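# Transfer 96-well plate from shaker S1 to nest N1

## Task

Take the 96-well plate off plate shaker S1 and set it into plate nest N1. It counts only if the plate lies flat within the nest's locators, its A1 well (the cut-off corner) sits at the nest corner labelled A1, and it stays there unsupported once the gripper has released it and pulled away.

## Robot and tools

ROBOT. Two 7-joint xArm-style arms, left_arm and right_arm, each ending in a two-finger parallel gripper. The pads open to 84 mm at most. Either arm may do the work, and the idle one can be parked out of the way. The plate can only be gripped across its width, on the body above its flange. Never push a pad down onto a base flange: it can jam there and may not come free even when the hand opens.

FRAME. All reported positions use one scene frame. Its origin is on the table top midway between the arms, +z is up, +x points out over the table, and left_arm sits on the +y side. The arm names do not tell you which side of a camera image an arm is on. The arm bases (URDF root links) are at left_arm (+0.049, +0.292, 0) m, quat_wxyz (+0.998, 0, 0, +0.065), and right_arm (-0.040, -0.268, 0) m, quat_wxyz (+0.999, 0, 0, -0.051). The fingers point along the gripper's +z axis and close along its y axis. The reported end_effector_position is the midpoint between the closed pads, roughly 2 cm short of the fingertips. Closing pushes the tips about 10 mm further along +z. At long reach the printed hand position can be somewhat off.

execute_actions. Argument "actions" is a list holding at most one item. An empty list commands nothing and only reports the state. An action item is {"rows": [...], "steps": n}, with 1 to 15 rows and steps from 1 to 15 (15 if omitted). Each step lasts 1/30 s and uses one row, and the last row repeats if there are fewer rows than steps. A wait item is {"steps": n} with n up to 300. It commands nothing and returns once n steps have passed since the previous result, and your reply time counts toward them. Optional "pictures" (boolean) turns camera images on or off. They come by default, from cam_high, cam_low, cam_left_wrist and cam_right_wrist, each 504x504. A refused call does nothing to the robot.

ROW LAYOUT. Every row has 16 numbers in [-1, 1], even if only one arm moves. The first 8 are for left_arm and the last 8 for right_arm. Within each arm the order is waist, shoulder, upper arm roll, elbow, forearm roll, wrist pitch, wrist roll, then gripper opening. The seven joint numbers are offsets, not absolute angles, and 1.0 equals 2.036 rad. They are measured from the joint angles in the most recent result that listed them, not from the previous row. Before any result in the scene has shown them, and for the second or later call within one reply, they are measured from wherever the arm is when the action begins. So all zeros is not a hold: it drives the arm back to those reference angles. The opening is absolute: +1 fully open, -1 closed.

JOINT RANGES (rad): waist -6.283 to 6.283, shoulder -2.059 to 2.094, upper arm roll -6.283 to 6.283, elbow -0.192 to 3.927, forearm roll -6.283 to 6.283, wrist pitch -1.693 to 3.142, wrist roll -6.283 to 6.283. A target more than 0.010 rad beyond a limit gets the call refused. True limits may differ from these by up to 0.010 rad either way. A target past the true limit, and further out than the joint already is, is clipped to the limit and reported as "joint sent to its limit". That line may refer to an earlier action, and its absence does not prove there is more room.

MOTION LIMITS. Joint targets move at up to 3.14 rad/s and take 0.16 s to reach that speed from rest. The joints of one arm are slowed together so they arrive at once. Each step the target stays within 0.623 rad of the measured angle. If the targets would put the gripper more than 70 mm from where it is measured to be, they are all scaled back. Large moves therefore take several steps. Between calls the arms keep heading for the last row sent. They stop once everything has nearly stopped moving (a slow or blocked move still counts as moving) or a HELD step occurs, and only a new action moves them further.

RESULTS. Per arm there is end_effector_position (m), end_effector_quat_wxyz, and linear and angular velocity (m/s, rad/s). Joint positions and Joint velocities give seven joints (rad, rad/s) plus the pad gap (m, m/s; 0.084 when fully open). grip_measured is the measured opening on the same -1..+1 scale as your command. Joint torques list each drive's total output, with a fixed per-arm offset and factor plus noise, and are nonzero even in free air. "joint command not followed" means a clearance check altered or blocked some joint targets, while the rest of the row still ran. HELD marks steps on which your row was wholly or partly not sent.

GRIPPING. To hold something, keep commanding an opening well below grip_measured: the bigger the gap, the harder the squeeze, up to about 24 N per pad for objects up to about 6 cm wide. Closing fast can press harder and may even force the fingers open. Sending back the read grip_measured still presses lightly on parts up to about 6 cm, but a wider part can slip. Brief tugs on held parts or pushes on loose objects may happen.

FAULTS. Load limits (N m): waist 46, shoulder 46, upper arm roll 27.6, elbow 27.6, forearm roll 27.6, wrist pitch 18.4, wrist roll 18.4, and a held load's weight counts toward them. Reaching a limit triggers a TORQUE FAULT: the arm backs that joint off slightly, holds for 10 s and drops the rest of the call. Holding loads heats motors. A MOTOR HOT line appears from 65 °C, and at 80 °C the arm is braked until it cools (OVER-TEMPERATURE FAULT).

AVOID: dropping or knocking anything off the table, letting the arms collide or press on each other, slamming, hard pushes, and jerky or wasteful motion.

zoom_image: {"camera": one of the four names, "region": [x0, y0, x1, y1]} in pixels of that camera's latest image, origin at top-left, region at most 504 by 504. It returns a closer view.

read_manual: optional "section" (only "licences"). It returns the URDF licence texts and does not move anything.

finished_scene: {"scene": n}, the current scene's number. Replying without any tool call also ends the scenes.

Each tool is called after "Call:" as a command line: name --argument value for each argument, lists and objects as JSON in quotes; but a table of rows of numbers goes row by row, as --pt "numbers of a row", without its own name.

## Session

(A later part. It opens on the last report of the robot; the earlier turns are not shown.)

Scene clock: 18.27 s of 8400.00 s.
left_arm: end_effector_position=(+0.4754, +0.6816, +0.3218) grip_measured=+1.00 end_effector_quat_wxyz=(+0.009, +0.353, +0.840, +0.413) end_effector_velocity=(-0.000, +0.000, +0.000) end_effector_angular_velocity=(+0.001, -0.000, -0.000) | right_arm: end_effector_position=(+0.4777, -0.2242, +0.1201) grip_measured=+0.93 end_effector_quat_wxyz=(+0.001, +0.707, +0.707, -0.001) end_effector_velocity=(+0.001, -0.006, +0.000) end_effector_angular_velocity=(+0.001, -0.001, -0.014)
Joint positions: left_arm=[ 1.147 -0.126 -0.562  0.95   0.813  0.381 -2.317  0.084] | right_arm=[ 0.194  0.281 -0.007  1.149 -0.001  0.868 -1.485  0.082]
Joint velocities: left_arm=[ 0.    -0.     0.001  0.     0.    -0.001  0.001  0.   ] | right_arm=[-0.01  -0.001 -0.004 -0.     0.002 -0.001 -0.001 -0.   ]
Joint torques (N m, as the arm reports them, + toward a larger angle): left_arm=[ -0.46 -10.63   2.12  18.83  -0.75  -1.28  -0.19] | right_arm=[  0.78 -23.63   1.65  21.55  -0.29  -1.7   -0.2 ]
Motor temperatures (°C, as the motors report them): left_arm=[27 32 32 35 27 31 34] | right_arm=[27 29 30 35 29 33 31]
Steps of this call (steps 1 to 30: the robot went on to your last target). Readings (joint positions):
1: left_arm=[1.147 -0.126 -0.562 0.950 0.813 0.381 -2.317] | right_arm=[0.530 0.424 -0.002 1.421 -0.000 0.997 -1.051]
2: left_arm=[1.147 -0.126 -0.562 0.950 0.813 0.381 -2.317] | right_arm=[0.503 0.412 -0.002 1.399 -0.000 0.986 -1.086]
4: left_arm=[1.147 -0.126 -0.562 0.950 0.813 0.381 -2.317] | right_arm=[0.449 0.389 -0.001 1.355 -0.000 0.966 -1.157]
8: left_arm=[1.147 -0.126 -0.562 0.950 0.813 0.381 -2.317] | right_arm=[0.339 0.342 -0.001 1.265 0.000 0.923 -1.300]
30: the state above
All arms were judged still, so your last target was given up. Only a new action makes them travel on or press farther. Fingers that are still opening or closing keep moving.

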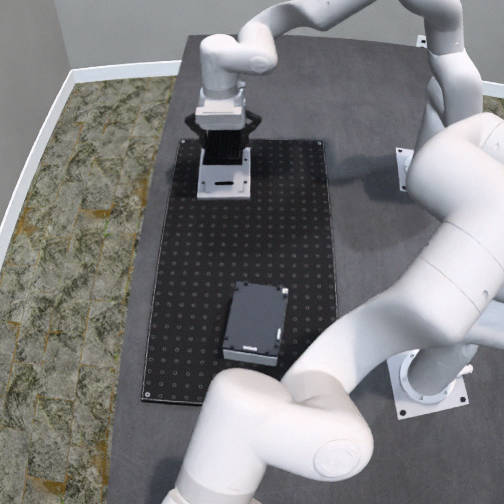

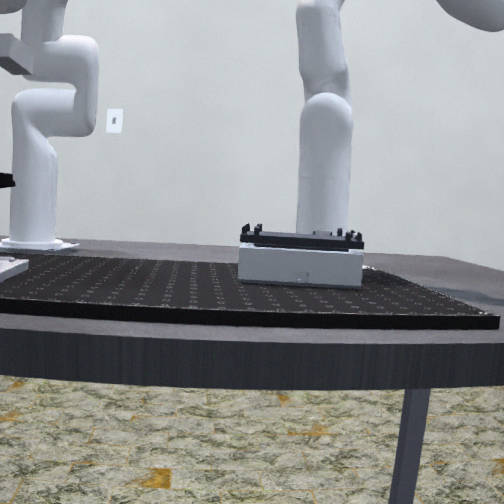

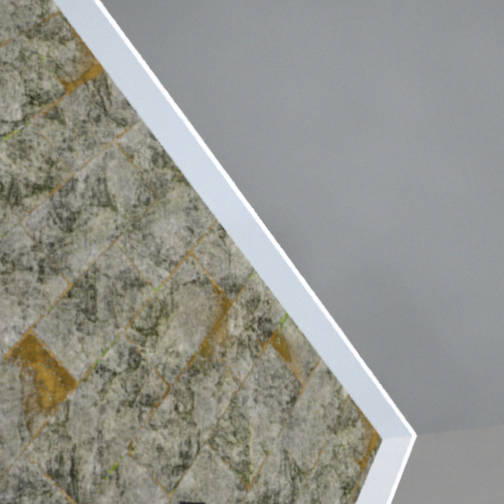

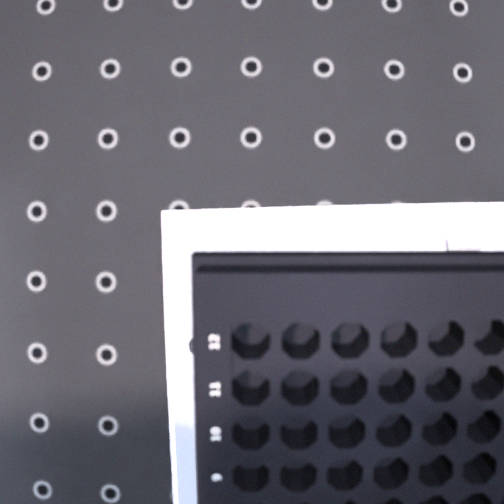

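Call:
execute_actions --actions '[{"rows": [[0,0,0,0,0,0,0,1, -0.0006,0.0435,0.0034,-0.0178,0.0005,-0.0613,-0.0044,-1]], "steps": 15}]' --pictures false

Call:
execute_actions --actions '[{"steps": 10}]'

Call:
zoom_image --camera "cam_high" --region '[160, 80, 290, 210]'

Scene clock: 22.50 s of 8400.00 s.
left_arm: end_effector_position=(+0.4754, +0.6816, +0.3218) grip_measured=+1.00 end_effector_quat_wxyz=(+0.009, +0.353, +0.840, +0.413) end_effector_velocity=(-0.000, +0.000, +0.001) end_effector_angular_velocity=(+0.002, +0.000, -0.000) | right_arm: end_effector_position=(+0.4788, -0.2208, +0.0713) grip_measured=+0.93 end_effector_quat_wxyz=(+0.001, +0.702, +0.712, +0.001) end_effector_velocity=(-0.010, -0.001, -0.013) end_effector_angular_velocity=(-0.003, +0.030, +0.000)
Joint positions: left_arm=[ 1.147 -0.126 -0.562  0.95   0.813  0.381 -2.317  0.084] | right_arm=[ 0.193  0.368  0.     1.114 -0.     0.743 -1.494  0.082]
Joint velocities: left_arm=[ 0.    -0.002  0.    -0.     0.    -0.     0.001 -0.   ] | right_arm=[-0.001  0.012  0.    -0.017  0.     0.001 -0.001 -0.   ]
Joint torques (N m, as the arm reports them, + toward a larger angle): left_arm=[ -0.59 -11.08   2.34  18.97  -0.61  -1.23  -0.01] | right_arm=[ -0.64 -24.63  -0.18  19.9   -0.52  -1.42  -0.7 ]
Motor temperatures (°C, as the motors report them): left_arm=[27 32 32 36 27 31 34] | right_arm=[27 29 30 35 29 33 31]
Steps of this call (steps 1 to 90: nothing new was sent; then 0.73 s passed at rest; steps 91 to 105: all 15 steps of this action). Readings (joint positions):
91: left_arm=[1.147 -0.126 -0.562 0.950 0.813 0.381 -2.317] | right_arm=[0.196 0.282 -0.000 1.149 0.000 0.867 -1.485]
92: left_arm=[1.147 -0.126 -0.562 0.950 0.813 0.381 -2.317] | right_arm=[0.196 0.286 -0.000 1.148 0.000 0.858 -1.486]
94: left_arm=[1.147 -0.126 -0.562 0.950 0.813 0.381 -2.317] | right_arm=[0.195 0.317 0.000 1.138 -0.000 0.805 -1.489]
98: left_arm=[1.147 -0.126 -0.562 0.950 0.813 0.381 -2.317] | right_arm=[0.193 0.373 0.000 1.108 -0.000 0.752 -1.493]
105: the state above

Scene clock: 22.83 s of 8400.00 s.
left_arm: end_effector_position=(+0.4754, +0.6816, +0.3218) grip_measured=+1.00 end_effector_quat_wxyz=(+0.009, +0.353, +0.840, +0.413) end_effector_velocity=(-0.000, +0.000, +0.000) end_effector_angular_velocity=(+0.000, -0.001, +0.001) | right_arm: end_effector_position=(+0.4779, -0.2209, +0.0701) grip_measured=+0.93 end_effector_quat_wxyz=(+0.000, +0.702, +0.712, +0.000) end_effector_velocity=(-0.000, -0.000, -0.001) end_effector_angular_velocity=(-0.000, +0.002, -0.000)
Joint positions: left_arm=[ 1.147 -0.126 -0.562  0.95   0.813  0.381 -2.317  0.084] | right_arm=[ 0.193  0.37   0.     1.113 -0.     0.743 -1.494  0.082]
Joint velocities: left_arm=[-0.    -0.001  0.001 -0.     0.     0.    -0.001 -0.   ] | right_arm=[-0.     0.001 -0.    -0.001 -0.    -0.    -0.    -0.   ]
Joint torques (N m, as the arm reports them, + toward a larger angle): left_arm=[ -0.7  -10.6    2.08  18.7   -0.96  -1.51  -0.21] | right_arm=[ -0.75 -25.29  -0.07  19.92  -0.18  -1.46  -0.44]
Motor temperatures (°C, as the motors report them): left_arm=[27 32 32 36 27 31 34] | right_arm=[27 29 30 35 29 33 31]
Steps of this call (steps 1 to 10: the robot went on to your last target). Readings (joint positions):
1: left_arm=[1.147 -0.126 -0.562 0.950 0.813 0.381 -2.317] | right_arm=[0.193 0.369 0.000 1.114 -0.000 0.743 -1.494]
2: left_arm=[1.147 -0.126 -0.562 0.950 0.813 0.381 -2.317] | right_arm=[0.193 0.369 0.000 1.113 -0.000 0.743 -1.494]
4: left_arm=[1.147 -0.126 -0.562 0.950 0.813 0.381 -2.317] | right_arm=[0.193 0.369 0.000 1.113 -0.000 0.743 -1.494]
8: left_arm=[1.147 -0.126 -0.562 0.950 0.813 0.381 -2.317] | right_arm=[0.193 0.370 0.000 1.113 -0.000 0.743 -1.494]
10: the state above

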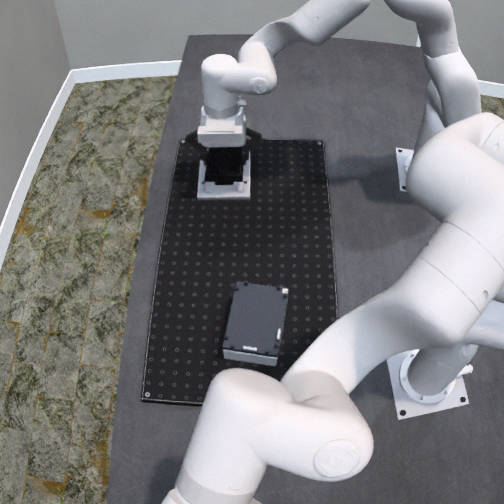

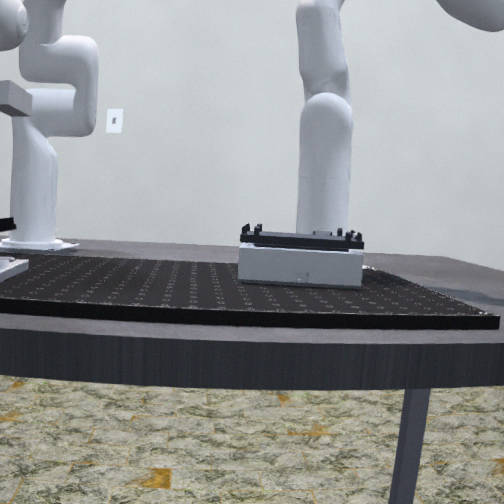

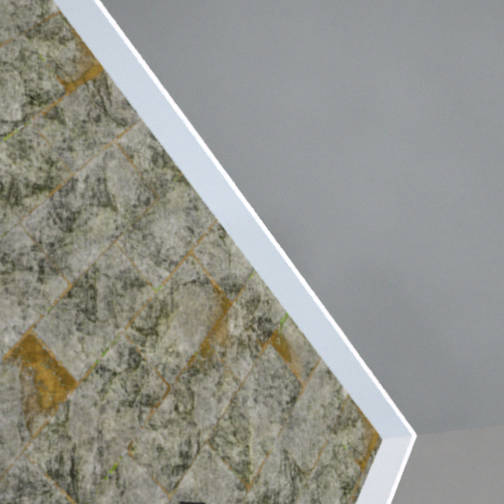

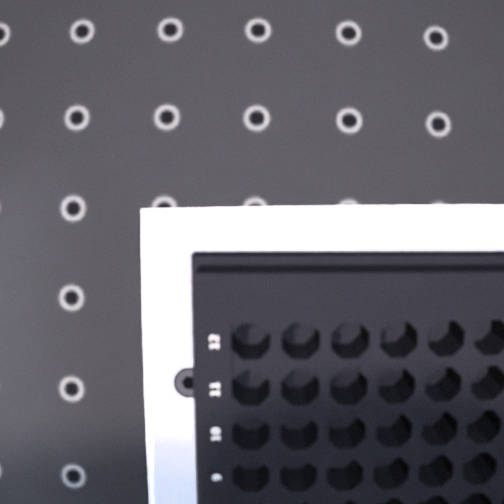

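Region (160, 80, 290, 210) of cam_high's 504x504 image, scaled by 3.877, with more detail than that image has.

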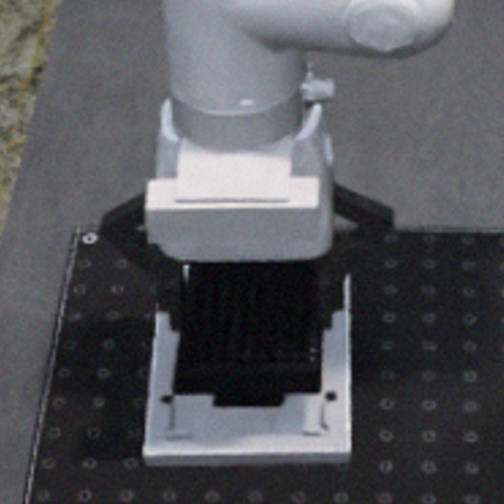

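Call:
execute_actions --actions '[{"rows": [[0,0,0,0,0,0,0,1, -0.0066,0,0,0,0,0,-0.0066,-1],[0,0,0,0,0,0,0,1, -0.0066,0,0,0,0,0,-0.0066,-1],[0,0,0,0,0,0,0,1, -0.0066,0,0,0,0,0,-0.0066,-1],[0,0,0,0,0,0,0,1, -0.0066,0,0,0,0,0,-0.0066,-1],[0,0,0,0,0,0,0,1, -0.0066,0,0,0,0,0,-0.0066,-1],[0,0,0,0,0,0,0,1, -0.0066,0.01424,0,-0.0034,0,-0.0177,-0.0066,-1]], "steps": 15}]' --pictures false

Call:
execute_actions --actions '[{"steps": 10}]'

Call:
zoom_image --camera "cam_high" --region '[160, 80, 290, 210]'

Scene clock: 25.07 s of 8400.00 s.
left_arm: end_effector_position=(+0.4754, +0.6816, +0.3218) grip_measured=+1.00 end_effector_quat_wxyz=(+0.009, +0.353, +0.840, +0.413) end_effector_velocity=(+0.000, -0.000, -0.001) end_effector_angular_velocity=(-0.001, +0.002, -0.001) | right_arm: end_effector_position=(+0.4784, -0.2277, +0.0555) grip_measured=+0.93 end_effector_quat_wxyz=(-0.000, +0.702, +0.712, -0.000) end_effector_velocity=(+0.002, -0.002, +0.002) end_effector_angular_velocity=(+0.001, -0.009, -0.005)
Joint positions: left_arm=[ 1.147 -0.126 -0.562  0.95   0.813  0.381 -2.317  0.084] | right_arm=[ 0.179  0.398  0.     1.106 -0.     0.708 -1.507  0.082]
Joint velocities: left_arm=[-0.     0.001 -0.     0.    -0.     0.001  0.001  0.   ] | right_arm=[-0.    -0.002 -0.003  0.     0.002 -0.007  0.    -0.   ]
Joint torques (N m, as the arm reports them, + toward a larger angle): left_arm=[ -0.49 -11.01   2.26  19.04  -0.74  -1.4   -0.25] | right_arm=[ -1.23 -24.79  -0.36  19.51  -0.28  -2.05  -0.79]
Motor temperatures (°C, as the motors report them): left_arm=[27 32 32 36 27 31 34] | right_arm=[27 29 29 36 29 33 31]
Steps of this call (steps 1 to 15: the robot went on to your last target; steps 16 to 52: nothing new was sent; steps 53 to 67: all 15 steps of this action). Readings (joint positions):
53: left_arm=[1.147 -0.126 -0.562 0.950 0.813 0.381 -2.317] | right_arm=[0.192 0.370 0.000 1.113 -0.000 0.743 -1.495]
54: left_arm=[1.147 -0.126 -0.562 0.950 0.813 0.381 -2.317] | right_arm=[0.189 0.370 0.001 1.113 -0.000 0.743 -1.498]
56: left_arm=[1.147 -0.126 -0.562 0.950 0.813 0.381 -2.317] | right_arm=[0.183 0.370 0.001 1.113 -0.000 0.743 -1.504]
60: left_arm=[1.147 -0.126 -0.562 0.950 0.813 0.381 -2.317] | right_arm=[0.179 0.381 -0.001 1.112 -0.000 0.725 -1.507]
67: the state above

Scene clock: 25.40 s of 8400.00 s.
left_arm: end_effector_position=(+0.4754, +0.6816, +0.3218) grip_measured=+1.00 end_effector_quat_wxyz=(+0.009, +0.353, +0.840, +0.413) end_effector_velocity=(+0.000, -0.000, -0.000) end_effector_angular_velocity=(+0.000, +0.001, -0.001) | right_arm: end_effector_position=(+0.4787, -0.2278, +0.0555) grip_measured=+0.93 end_effector_quat_wxyz=(+0.000, +0.702, +0.712, +0.000) end_effector_velocity=(-0.001, +0.001, -0.000) end_effector_angular_velocity=(+0.000, +0.001, +0.001)
Joint positions: left_arm=[ 1.147 -0.126 -0.562  0.95   0.813  0.381 -2.317  0.084] | right_arm=[ 0.179  0.398  0.     1.106 -0.     0.707 -1.507  0.082]
Joint velocities: left_arm=[ 0.     0.    -0.001  0.     0.     0.     0.     0.   ] | right_arm=[ 0.001  0.     0.    -0.001  0.     0.001 -0.     0.   ]
Joint torques (N m, as the arm reports them, + toward a larger angle): left_arm=[ -0.25 -10.92   2.1   19.22  -0.77  -1.35  -0.08] | right_arm=[ -0.78 -24.69  -0.53  18.23  -0.44  -1.42  -0.34]
Motor temperatures (°C, as the motors report them): left_arm=[27 32 32 36 27 31 34] | right_arm=[27 29 29 36 29 33 31]
Steps of this call (steps 1 to 10: the robot went on to your last target). Readings (joint positions):
1: left_arm=[1.147 -0.126 -0.562 0.950 0.813 0.381 -2.317] | right_arm=[0.179 0.398 0.000 1.106 -0.000 0.707 -1.507]
2: left_arm=[1.147 -0.126 -0.562 0.950 0.813 0.381 -2.317] | right_arm=[0.179 0.398 0.000 1.107 -0.000 0.707 -1.507]
4: left_arm=[1.147 -0.126 -0.562 0.950 0.813 0.381 -2.317] | right_arm=[0.179 0.398 0.000 1.106 -0.000 0.707 -1.507]
8: left_arm=[1.147 -0.126 -0.562 0.950 0.813 0.381 -2.317] | right_arm=[0.179 0.398 0.000 1.106 -0.000 0.707 -1.507]
10: the state above

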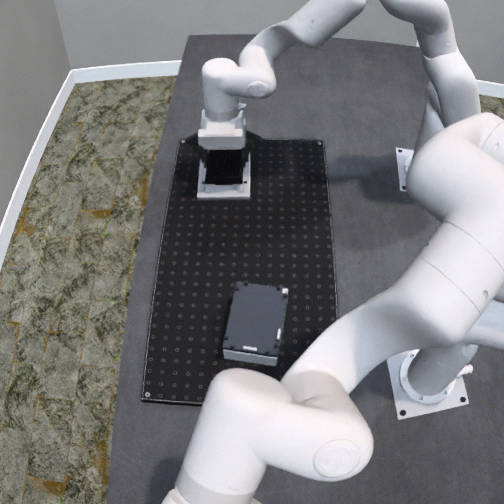

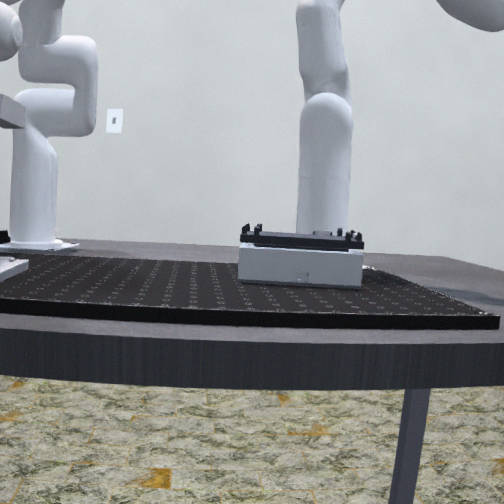

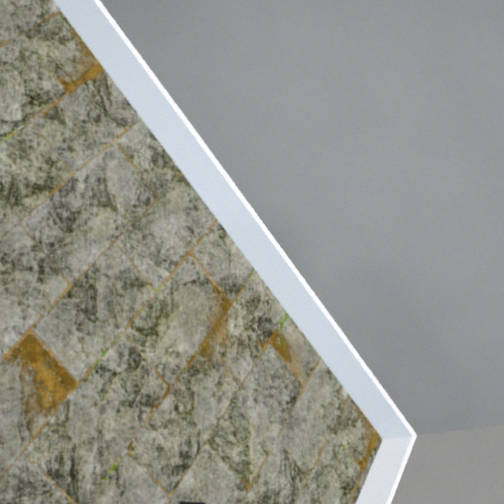

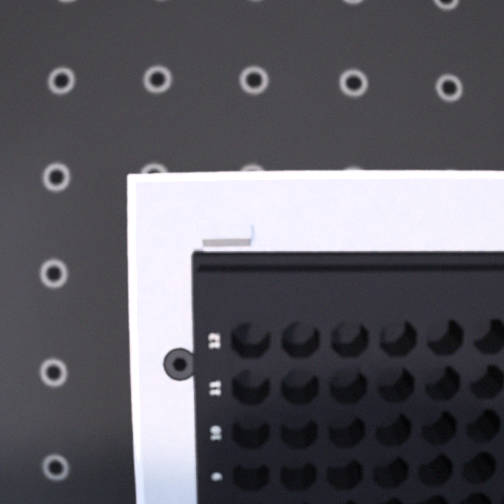

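Region (160, 80, 290, 210) of cam_high's 504x504 image, scaled by 3.877, with more detail than that image has.

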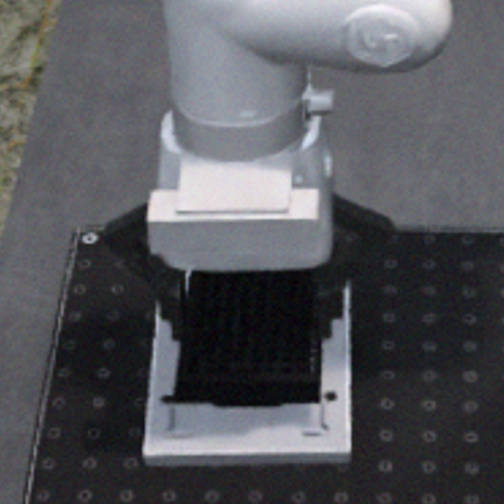

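Call:
execute_actions --actions '[{"rows": [[0,0,0,0,0,0,0,1, 0,0.0082,0,-0.0017,0,-0.0100,0,-1]], "steps": 15}]' --pictures false

Call:
execute_actions --actions '[{"steps": 10}]'

Call:
zoom_image --camera "cam_high" --region '[160, 80, 290, 210]'

Scene clock: 26.37 s of 8400.00 s.
left_arm: end_effector_position=(+0.4754, +0.6816, +0.3218) grip_measured=+1.00 end_effector_quat_wxyz=(+0.009, +0.353, +0.840, +0.413) end_effector_velocity=(+0.000, -0.000, -0.000) end_effector_angular_velocity=(+0.000, +0.001, -0.000) | right_arm: end_effector_position=(+0.4793, -0.2272, +0.0478) grip_measured=+0.93 end_effector_quat_wxyz=(+0.001, +0.702, +0.713, +0.001) end_effector_velocity=(-0.001, -0.000, -0.001) end_effector_angular_velocity=(-0.000, +0.002, -0.000)
Joint positions: left_arm=[ 1.147 -0.126 -0.562  0.95   0.813  0.381 -2.317  0.084] | right_arm=[ 0.18   0.414  0.001  1.104 -0.     0.686 -1.508  0.082]
Joint velocities: left_arm=[ 0.    -0.    -0.001  0.     0.     0.001 -0.     0.   ] | right_arm=[-0.     0.001 -0.    -0.001  0.    -0.    -0.    -0.   ]
Joint torques (N m, as the arm reports them, + toward a larger angle): left_arm=[ -0.37 -10.61   2.39  18.97  -0.91  -1.3   -0.15] | right_arm=[ -3.84 -22.47  -1.98  13.83  -0.63  -0.22   0.27]
Motor temperatures (°C, as the motors report them): left_arm=[27 32 32 36 27 31 34] | right_arm=[27 29 29 36 29 33 31]
Steps of this call (steps 1 to 14: the robot went on to your last target; steps 15 to 29: all 15 steps of this action). Readings (joint positions):
15: left_arm=[1.147 -0.126 -0.562 0.950 0.813 0.381 -2.317] | right_arm=[0.179 0.399 0.000 1.106 -0.000 0.706 -1.507]
16: left_arm=[1.147 -0.126 -0.562 0.950 0.813 0.381 -2.317] | right_arm=[0.179 0.402 0.000 1.106 -0.000 0.701 -1.507]
18: left_arm=[1.147 -0.126 -0.562 0.950 0.813 0.381 -2.317] | right_arm=[0.179 0.410 0.001 1.105 -0.000 0.691 -1.508]
22: left_arm=[1.147 -0.126 -0.562 0.950 0.813 0.381 -2.317] | right_arm=[0.180 0.414 0.001 1.104 -0.000 0.686 -1.508]
29: the state above

Scene clock: 26.70 s of 8400.00 s.
left_arm: end_effector_position=(+0.4754, +0.6816, +0.3218) grip_measured=+1.00 end_effector_quat_wxyz=(+0.009, +0.353, +0.840, +0.413) end_effector_velocity=(+0.000, -0.000, -0.000) end_effector_angular_velocity=(-0.001, +0.000, -0.001) | right_arm: end_effector_position=(+0.4791, -0.2273, +0.0475) grip_measured=+0.93 end_effector_quat_wxyz=(+0.001, +0.702, +0.712, +0.001) end_effector_velocity=(-0.001, -0.000, -0.001) end_effector_angular_velocity=(+0.001, +0.002, -0.001)
Joint positions: left_arm=[ 1.147 -0.126 -0.562  0.95   0.813  0.381 -2.317  0.084] | right_arm=[ 0.179  0.415  0.001  1.104 -0.     0.686 -1.508  0.082]
Joint velocities: left_arm=[-0.     0.    -0.001 -0.    -0.    -0.     0.    -0.   ] | right_arm=[ 0.     0.    -0.001 -0.001  0.001  0.    -0.     0.   ]
Joint torques (N m, as the arm reports them, + toward a larger angle): left_arm=[ -0.58 -10.45   2.24  19.02  -0.85  -1.29  -0.09] | right_arm=[ -3.4  -21.26  -2.77  12.96  -0.21  -0.15  -0.05]
Motor temperatures (°C, as the motors report them): left_arm=[27 32 32 36 27 31 34] | right_arm=[27 29 29 36 29 33 31]
Steps of this call (steps 1 to 10: the robot went on to your last target). Readings (joint positions):
1: left_arm=[1.147 -0.126 -0.562 0.950 0.813 0.381 -2.317] | right_arm=[0.180 0.415 0.001 1.104 -0.000 0.686 -1.508]
2: left_arm=[1.147 -0.126 -0.562 0.950 0.813 0.381 -2.317] | right_arm=[0.180 0.415 0.001 1.104 -0.000 0.686 -1.508]
4: left_arm=[1.147 -0.126 -0.562 0.950 0.813 0.381 -2.317] | right_arm=[0.179 0.415 0.001 1.104 -0.000 0.686 -1.508]
8: left_arm=[1.147 -0.126 -0.562 0.950 0.813 0.381 -2.317] | right_arm=[0.179 0.415 0.001 1.104 -0.000 0.686 -1.508]
10: the state above

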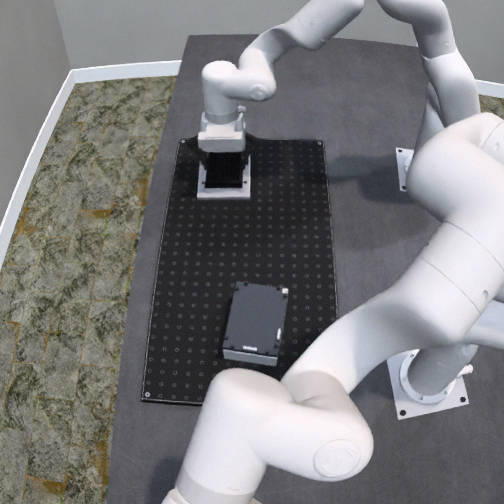

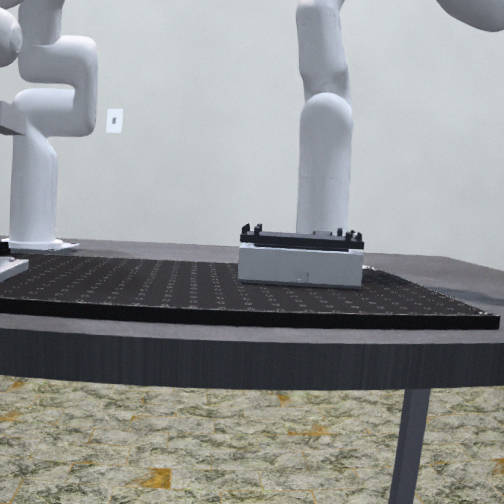

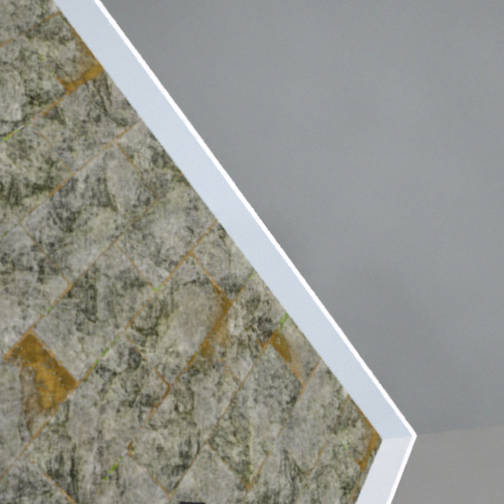

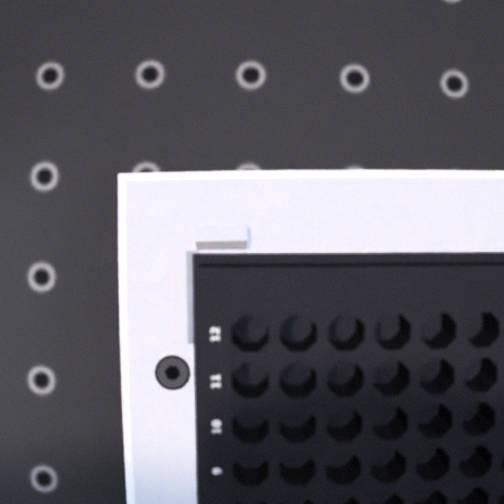

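Region (160, 80, 290, 210) of cam_high's 504x504 image, scaled by 3.877, with more detail than that image has.

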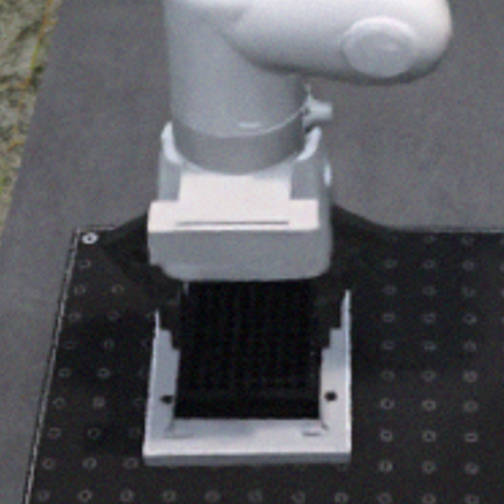

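Looks inside the locators. Release, then lift.

Call:
execute_actions --actions '[{"rows": [[0,0,0,0,0,0,0,1, 0,0,0,0,0,0,0,1]], "steps": 12}]' --pictures false

Call:
execute_actions --actions '[{"rows": [[0,0,0,0,0,0,0,1, 0,-0.13,0,0.06,0,0.19,0,1]], "steps": 15}]' --pictures false

Call:
execute_actions --actions '[{"steps": 12}]'

Call:
zoom_image --camera "cam_high" --region '[160, 80, 290, 210]'

Call:
zoom_image --camera "cam_low" --region '[0, 220, 100, 320]'

Scene clock: 27.90 s of 8400.00 s.
left_arm: end_effector_position=(+0.4754, +0.6816, +0.3218) grip_measured=+1.00 end_effector_quat_wxyz=(+0.009, +0.353, +0.840, +0.413) end_effector_velocity=(-0.000, +0.000, +0.000) end_effector_angular_velocity=(+0.000, -0.000, +0.001) | right_arm: end_effector_position=(+0.4774, -0.2285, +0.0459) grip_measured=+1.00 end_effector_quat_wxyz=(-0.001, +0.702, +0.712, -0.001) end_effector_velocity=(+0.012, +0.011, +0.011) end_effector_angular_velocity=(+0.007, -0.036, +0.019)
Joint positions: left_arm=[ 1.147 -0.126 -0.562  0.95   0.813  0.381 -2.317  0.084] | right_arm=[ 0.179  0.416 -0.     1.101 -0.     0.688 -1.507  0.084]
Joint velocities: left_arm=[-0. -0.  0. -0. -0.  0. -0.  0.] | right_arm=[ 0.007 -0.009  0.012  0.017 -0.    -0.011 -0.001  0.   ]
Joint torques (N m, as the arm reports them, + toward a larger angle): left_arm=[ -0.47 -10.44   2.15  18.93  -0.66  -1.35  -0.22] | right_arm=[ -1.94 -25.07  -0.57  18.93  -0.61  -1.33  -0.36]
Motor temperatures (°C, as the motors report them): left_arm=[27 32 32 36 27 31 34] | right_arm=[27 29 30 36 29 33 31]
Steps of this call (steps 1 to 15: the robot went on to your last target; steps 16 to 24: nothing new was sent; steps 25 to 36: all 12 steps of this action). Readings (joint positions):
25: left_arm=[1.147 -0.126 -0.562 0.950 0.813 0.381 -2.317] | right_arm=[0.179 0.415 0.001 1.103 -0.000 0.686 -1.508]
26: left_arm=[1.147 -0.126 -0.562 0.950 0.813 0.381 -2.317] | right_arm=[0.179 0.415 0.001 1.103 -0.000 0.686 -1.508]
28: left_arm=[1.147 -0.126 -0.562 0.950 0.813 0.381 -2.317] | right_arm=[0.179 0.415 0.000 1.103 -0.000 0.687 -1.507]
32: left_arm=[1.147 -0.126 -0.562 0.950 0.813 0.381 -2.317] | right_arm=[0.178 0.417 -0.002 1.099 -0.000 0.689 -1.507]
36: the state above

Scene clock: 28.40 s of 8400.00 s.
left_arm: end_effector_position=(+0.4754, +0.6816, +0.3218) grip_measured=+1.00 end_effector_quat_wxyz=(+0.009, +0.353, +0.840, +0.413) end_effector_velocity=(-0.000, +0.000, -0.000) end_effector_angular_velocity=(-0.000, +0.000, +0.000) | right_arm: end_effector_position=(+0.4702, -0.2291, +0.2020) grip_measured=+1.00 end_effector_quat_wxyz=(+0.002, +0.702, +0.712, +0.002) end_effector_velocity=(-0.045, -0.003, -0.032) end_effector_angular_velocity=(-0.014, +0.171, +0.002)
Joint positions: left_arm=[ 1.147 -0.126 -0.562  0.95   0.813  0.381 -2.317  0.084] | right_arm=[ 0.179  0.152 -0.     1.224 -0.     1.067 -1.507  0.084]
Joint velocities: left_arm=[-0.     0.001 -0.     0.     0.     0.001 -0.     0.   ] | right_arm=[-0.     0.011  0.002 -0.042 -0.001  0.118 -0.    -0.   ]
Joint torques (N m, as the arm reports them, + toward a larger angle): left_arm=[ -0.86 -10.74   2.24  19.13  -0.69  -1.3   -0.26] | right_arm=[ -1.39 -19.22  -0.35  19.88  -0.08  -1.35  -0.36]
Motor temperatures (°C, as the motors report them): left_arm=[27 32 32 36 27 31 34] | right_arm=[27 29 30 36 29 33 31]
Steps of this call (steps 1 to 15: all 15 steps of this action). Readings (joint positions):
1: left_arm=[1.147 -0.126 -0.562 0.950 0.813 0.381 -2.317] | right_arm=[0.179 0.416 -0.000 1.102 -0.000 0.688 -1.507]
2: left_arm=[1.147 -0.126 -0.562 0.950 0.813 0.381 -2.317] | right_arm=[0.179 0.412 0.000 1.104 -0.000 0.697 -1.507]
4: left_arm=[1.147 -0.126 -0.562 0.950 0.813 0.381 -2.317] | right_arm=[0.179 0.378 0.000 1.117 -0.000 0.757 -1.507]
8: left_arm=[1.147 -0.126 -0.562 0.950 0.813 0.381 -2.317] | right_arm=[0.179 0.262 -0.000 1.174 -0.000 0.910 -1.507]
15: the state above

Scene clock: 28.80 s of 8400.00 s.
left_arm: end_effector_position=(+0.4754, +0.6816, +0.3218) grip_measured=+1.00 end_effector_quat_wxyz=(+0.009, +0.353, +0.840, +0.413) end_effector_velocity=(+0.000, -0.000, +0.001) end_effector_angular_velocity=(+0.002, +0.001, -0.001) | right_arm: end_effector_position=(+0.4680, -0.2292, +0.2007) grip_measured=+1.00 end_effector_quat_wxyz=(-0.001, +0.702, +0.712, -0.001) end_effector_velocity=(+0.000, +0.001, +0.002) end_effector_angular_velocity=(+0.001, -0.004, +0.000)
Joint positions: left_arm=[ 1.147 -0.126 -0.562  0.95   0.813  0.381 -2.317  0.084] | right_arm=[ 0.179  0.152 -0.     1.223 -0.     1.074 -1.507  0.084]
Joint velocities: left_arm=[-0.    -0.001 -0.     0.     0.     0.     0.001  0.   ] | right_arm=[ 0.001 -0.003  0.     0.001  0.001  0.001  0.     0.   ]
Joint torques (N m, as the arm reports them, + toward a larger angle): left_arm=[ -0.48 -10.41   2.49  18.93  -0.88  -1.42  -0.22] | right_arm=[ -1.92 -22.37  -0.07  22.39  -0.46  -1.55  -0.39]
Motor temperatures (°C, as the motors report them): left_arm=[27 32 32 36 27 31 34] | right_arm=[27 29 30 36 29 33 31]
Steps of this call (steps 1 to 12: the robot went on to your last target). Readings (joint positions):
1: left_arm=[1.147 -0.126 -0.562 0.950 0.813 0.381 -2.317] | right_arm=[0.179 0.153 -0.000 1.222 -0.000 1.070 -1.507]
2: left_arm=[1.147 -0.126 -0.562 0.950 0.813 0.381 -2.317] | right_arm=[0.179 0.154 -0.000 1.221 -0.000 1.072 -1.507]
4: left_arm=[1.147 -0.126 -0.562 0.950 0.813 0.381 -2.317] | right_arm=[0.179 0.155 -0.000 1.220 -0.000 1.074 -1.507]
8: left_arm=[1.147 -0.126 -0.562 0.950 0.813 0.381 -2.317] | right_arm=[0.179 0.153 -0.000 1.222 -0.000 1.074 -1.507]
12: the state above

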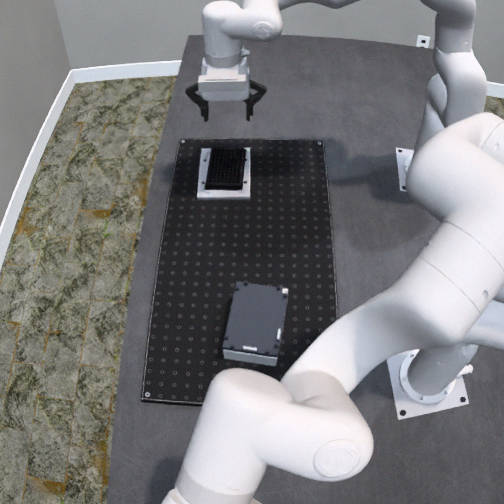

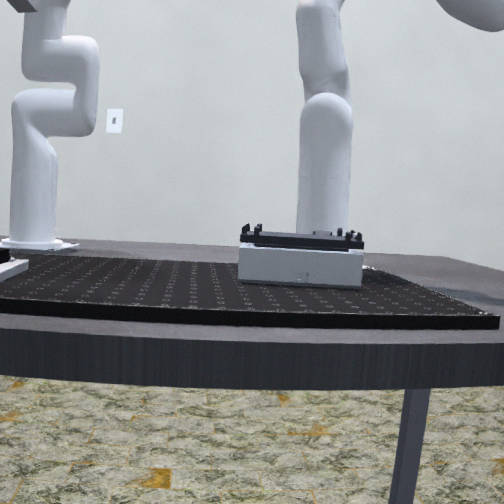

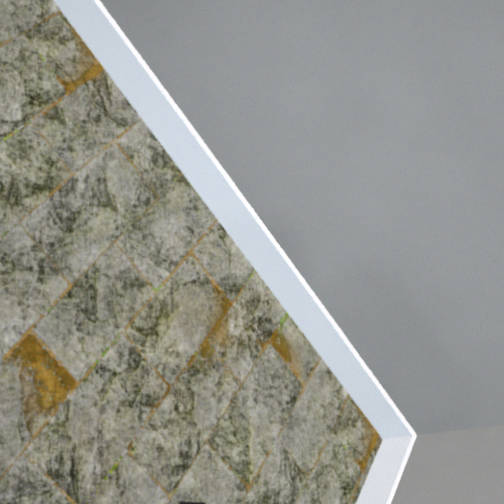

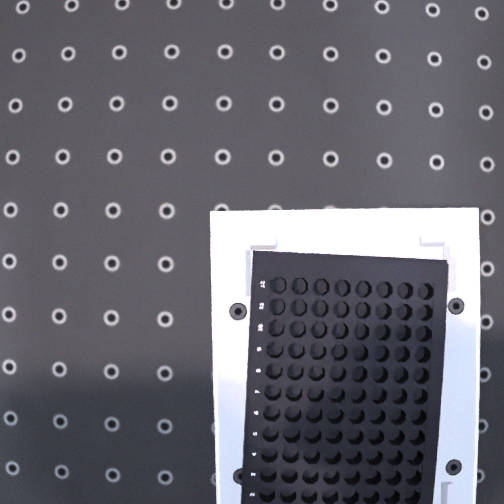

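Region (160, 80, 290, 210) of cam_high's 504x504 image, scaled by 3.877, with more detail than that image has.

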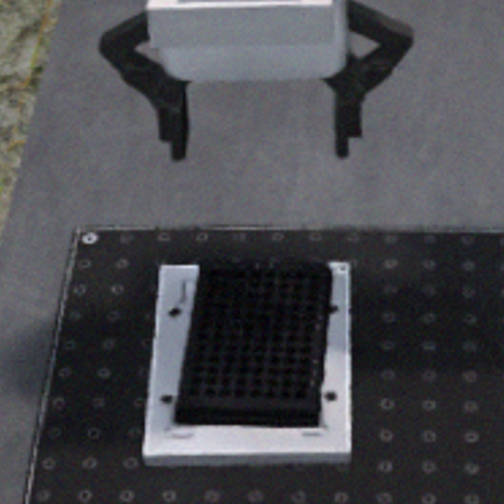

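Region (0, 220, 100, 320) of cam_low's 504x504 image, scaled by 5.040, with more detail than that image has.

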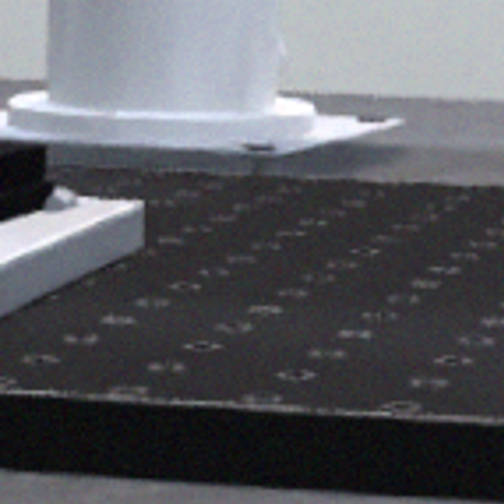

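Call:
execute_actions --actions '[{"rows": [[0,0,0,0,0,0,0,1, -0.0181,-0.0191,0,-0.1818,0,-0.1642,-0.0186,-1]], "steps": 15}]' --pictures false

Call:
execute_actions --actions '[{"steps": 12}]' --pictures false

Scene clock: 31.53 s of 8400.00 s.
left_arm: end_effector_position=(+0.4754, +0.6816, +0.3218) grip_measured=+1.00 end_effector_quat_wxyz=(+0.009, +0.353, +0.840, +0.413) end_effector_velocity=(+0.000, -0.000, +0.000) end_effector_angular_velocity=(+0.000, -0.001, +0.000) | right_arm: end_effector_position=(+0.4105, -0.2500, +0.1012) grip_measured=-1.00 end_effector_quat_wxyz=(+0.000, +0.702, +0.712, +0.000) end_effector_velocity=(+0.017, +0.004, +0.016) end_effector_angular_velocity=(+0.004, -0.081, +0.013)
Joint positions: left_arm=[ 1.147 -0.126 -0.562  0.95   0.813  0.381 -2.317  0.084] | right_arm=[ 0.142  0.113 -0.     0.857 -0.     0.743 -1.545  0.   ]
Joint velocities: left_arm=[ 0.    -0.    -0.     0.     0.    -0.    -0.001  0.   ] | right_arm=[ 0.001 -0.028  0.007 -0.002 -0.    -0.055 -0.005  0.   ]
Joint torques (N m, as the arm reports them, + toward a larger angle): left_arm=[ -0.48 -10.61   2.12  18.77  -0.81  -1.39  -0.27] | right_arm=[ -1.3  -19.31   0.25  19.28  -0.02  -1.75  -0.74]
Motor temperatures (°C, as the motors report them): left_arm=[27 32 32 37 27 31 34] | right_arm=[27 29 29 36 29 34 31]
Steps of this call (steps 1 to 15: the robot went on to your last target; steps 16 to 67: nothing new was sent; steps 68 to 82: all 15 steps of this action). Readings (joint positions):
68: left_arm=[1.147 -0.126 -0.562 0.950 0.813 0.381 -2.317] | right_arm=[0.179 0.151 -0.000 1.223 -0.000 1.074 -1.507]
69: left_arm=[1.147 -0.126 -0.562 0.950 0.813 0.381 -2.317] | right_arm=[0.178 0.150 -0.000 1.216 -0.000 1.065 -1.508]
71: left_arm=[1.147 -0.126 -0.562 0.950 0.813 0.381 -2.317] | right_arm=[0.173 0.141 0.001 1.160 -0.000 1.009 -1.515]
75: left_arm=[1.147 -0.126 -0.562 0.950 0.813 0.381 -2.317] | right_arm=[0.153 0.127 -0.001 0.965 -0.000 0.845 -1.533]
82: the state above

Scene clock: 31.93 s of 8400.00 s.
left_arm: end_effector_position=(+0.4754, +0.6816, +0.3218) grip_measured=+1.00 end_effector_quat_wxyz=(+0.009, +0.353, +0.840, +0.413) end_effector_velocity=(-0.000, +0.000, +0.001) end_effector_angular_velocity=(+0.001, -0.001, +0.001) | right_arm: end_effector_position=(+0.4094, -0.2503, +0.1000) grip_measured=-1.00 end_effector_quat_wxyz=(+0.000, +0.702, +0.712, -0.000) end_effector_velocity=(-0.001, -0.000, -0.001) end_effector_angular_velocity=(-0.001, +0.003, +0.000)
Joint positions: left_arm=[ 1.147 -0.126 -0.562  0.95   0.813  0.381 -2.317  0.084] | right_arm=[ 0.142  0.113 -0.     0.853 -0.     0.74  -1.545  0.   ]
Joint velocities: left_arm=[ 0.    -0.001  0.001  0.    -0.    -0.    -0.     0.   ] | right_arm=[-0.     0.001 -0.    -0.002 -0.001 -0.    -0.     0.   ]
Joint torques (N m, as the arm reports them, + toward a larger angle): left_arm=[ -0.66 -10.85   2.28  19.1   -1.06  -1.33  -0.35] | right_arm=[ -0.58 -19.57  -0.16  20.09  -1.    -1.63  -0.47]
Motor temperatures (°C, as the motors report them): left_arm=[27 32 32 37 27 31 34] | right_arm=[27 29 29 36 29 34 31]
Steps of this call (steps 1 to 12: the robot went on to your last target). Readings (joint positions):
1: left_arm=[1.147 -0.126 -0.562 0.950 0.813 0.381 -2.317] | right_arm=[0.142 0.113 0.000 0.857 -0.000 0.742 -1.545]
2: left_arm=[1.147 -0.126 -0.562 0.950 0.813 0.381 -2.317] | right_arm=[0.142 0.112 0.000 0.857 -0.000 0.741 -1.545]
4: left_arm=[1.147 -0.126 -0.562 0.950 0.813 0.381 -2.317] | right_arm=[0.142 0.113 -0.000 0.855 -0.000 0.740 -1.545]
8: left_arm=[1.147 -0.126 -0.562 0.950 0.813 0.381 -2.317] | right_arm=[0.142 0.113 -0.000 0.854 -0.000 0.740 -1.545]
12: the state above

Down to A: dq2 +.1119, dq4 −.0302, dq6 −.1421.

Call:
execute_actions --actions '[{"rows": [[0,0,0,0,0,0,0,1, 0,0.0550,0,-0.0148,0,-0.0698,0,-1]], "steps": 15}]' --pictures false

Call:
execute_actions --actions '[{"steps": 12}]'

Call:
zoom_image --camera "cam_high" --region '[160, 80, 290, 210]'

Scene clock: 33.00 s of 8400.00 s.
left_arm: end_effector_position=(+0.4754, +0.6816, +0.3218) grip_measured=+1.00 end_effector_quat_wxyz=(+0.009, +0.353, +0.840, +0.413) end_effector_velocity=(-0.001, +0.001, +0.000) end_effector_angular_velocity=(+0.001, -0.000, +0.001) | right_arm: end_effector_position=(+0.4102, -0.2503, +0.0509) grip_measured=-1.00 end_effector_quat_wxyz=(+0.001, +0.702, +0.712, +0.001) end_effector_velocity=(-0.007, +0.000, -0.008) end_effector_angular_velocity=(-0.000, +0.019, +0.000)
Joint positions: left_arm=[ 1.147 -0.126 -0.562  0.95   0.813  0.381 -2.317  0.084] | right_arm=[ 0.142  0.224 -0.     0.824 -0.     0.598 -1.545  0.   ]
Joint velocities: left_arm=[ 0.    -0.001  0.001 -0.     0.     0.     0.     0.   ] | right_arm=[-0.001  0.008  0.001 -0.012  0.    -0.001  0.     0.   ]
Joint torques (N m, as the arm reports them, + toward a larger angle): left_arm=[ -0.44 -10.53   2.38  19.1   -1.03  -1.35  -0.08] | right_arm=[ -1.62 -21.18  -0.46  18.35  -0.16  -1.83  -0.5 ]
Motor temperatures (°C, as the motors report them): left_arm=[27 32 32 37 27 31 34] | right_arm=[27 29 29 36 29 34 31]
Steps of this call (steps 1 to 15: the robot went on to your last target; steps 16 to 17: nothing new was sent; steps 18 to 32: all 15 steps of this action). Readings (joint positions):
18: left_arm=[1.147 -0.126 -0.562 0.950 0.813 0.381 -2.317] | right_arm=[0.142 0.114 -0.000 0.853 -0.000 0.739 -1.545]
19: left_arm=[1.147 -0.126 -0.562 0.950 0.813 0.381 -2.317] | right_arm=[0.142 0.118 -0.000 0.852 -0.000 0.731 -1.545]
21: left_arm=[1.147 -0.126 -0.562 0.950 0.813 0.381 -2.317] | right_arm=[0.142 0.157 -0.001 0.845 -0.000 0.675 -1.545]
25: left_arm=[1.147 -0.126 -0.562 0.950 0.813 0.381 -2.317] | right_arm=[0.142 0.225 -0.000 0.819 -0.000 0.609 -1.545]
32: the state above

Scene clock: 33.40 s of 8400.00 s.
left_arm: end_effector_position=(+0.4754, +0.6816, +0.3218) grip_measured=+1.00 end_effector_quat_wxyz=(+0.009, +0.353, +0.840, +0.413) end_effector_velocity=(+0.000, -0.000, -0.000) end_effector_angular_velocity=(-0.000, +0.001, -0.001) | right_arm: end_effector_position=(+0.4095, -0.2503, +0.0500) grip_measured=-1.00 end_effector_quat_wxyz=(+0.000, +0.702, +0.712, -0.000) end_effector_velocity=(-0.000, +0.000, -0.000) end_effector_angular_velocity=(+0.000, +0.001, +0.000)
Joint positions: left_arm=[ 1.147 -0.126 -0.562  0.95   0.813  0.381 -2.317  0.084] | right_arm=[ 0.142  0.225 -0.     0.823 -0.     0.598 -1.545  0.   ]
Joint velocities: left_arm=[ 0.     0.    -0.001  0.     0.     0.     0.    -0.   ] | right_arm=[ 0.001  0.001  0.    -0.     0.001 -0.    -0.     0.   ]
Joint torques (N m, as the arm reports them, + toward a larger angle): left_arm=[ -0.86 -10.89   2.29  19.21  -0.83  -1.2   -0.15] | right_arm=[ -1.6  -21.62   0.1   18.53  -0.56  -1.48  -0.39]
Motor temperatures (°C, as the motors report them): left_arm=[27 32 32 37 27 31 34] | right_arm=[27 29 29 36 29 34 31]
Steps of this call (steps 1 to 12: the robot went on to your last target). Readings (joint positions):
1: left_arm=[1.147 -0.126 -0.562 0.950 0.813 0.381 -2.317] | right_arm=[0.142 0.224 -0.000 0.824 -0.000 0.598 -1.545]
2: left_arm=[1.147 -0.126 -0.562 0.950 0.813 0.381 -2.317] | right_arm=[0.142 0.224 -0.000 0.824 -0.000 0.598 -1.545]
4: left_arm=[1.147 -0.126 -0.562 0.950 0.813 0.381 -2.317] | right_arm=[0.142 0.225 -0.000 0.823 -0.000 0.598 -1.545]
8: left_arm=[1.147 -0.126 -0.562 0.950 0.813 0.381 -2.317] | right_arm=[0.142 0.225 -0.000 0.823 -0.000 0.598 -1.545]
12: the state above

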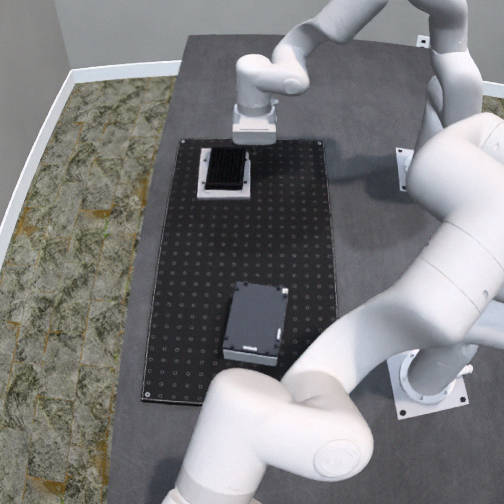

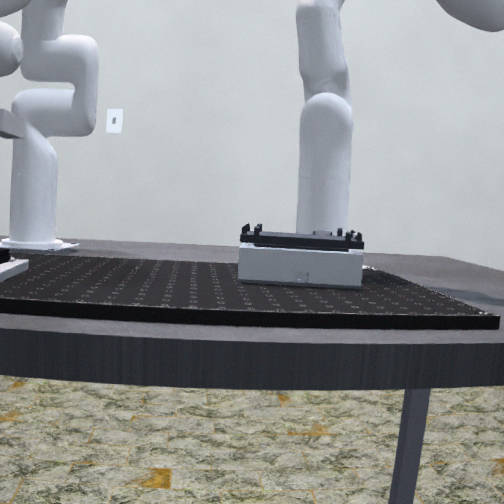

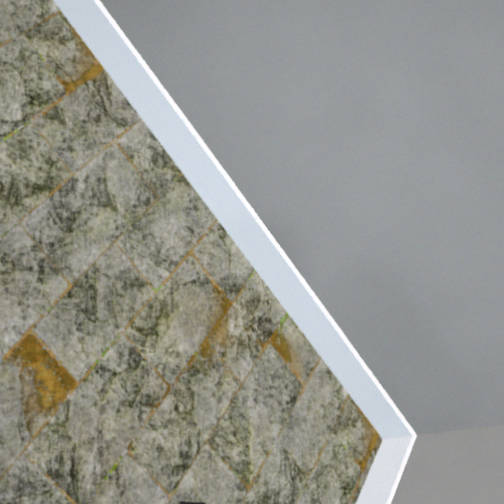

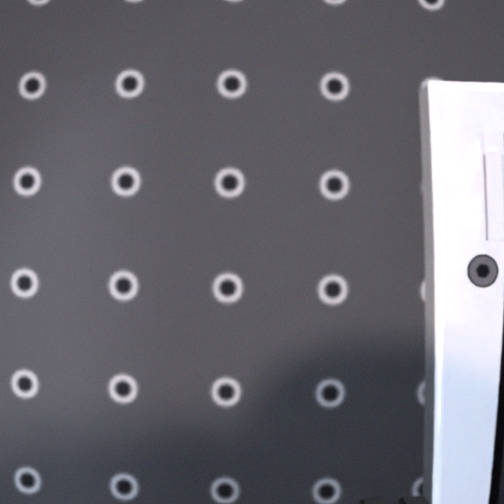

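Region (160, 80, 290, 210) of cam_high's 504x504 image, scaled by 3.877, with more detail than that image has.

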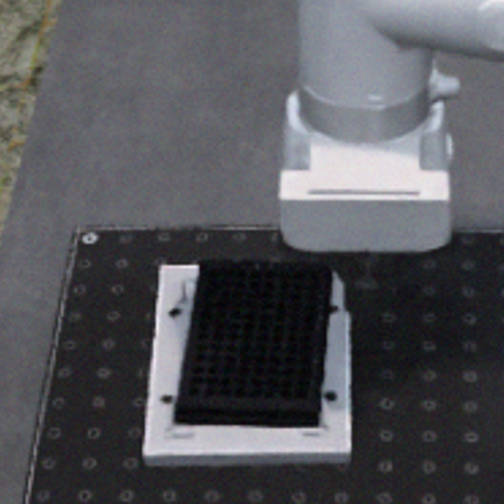

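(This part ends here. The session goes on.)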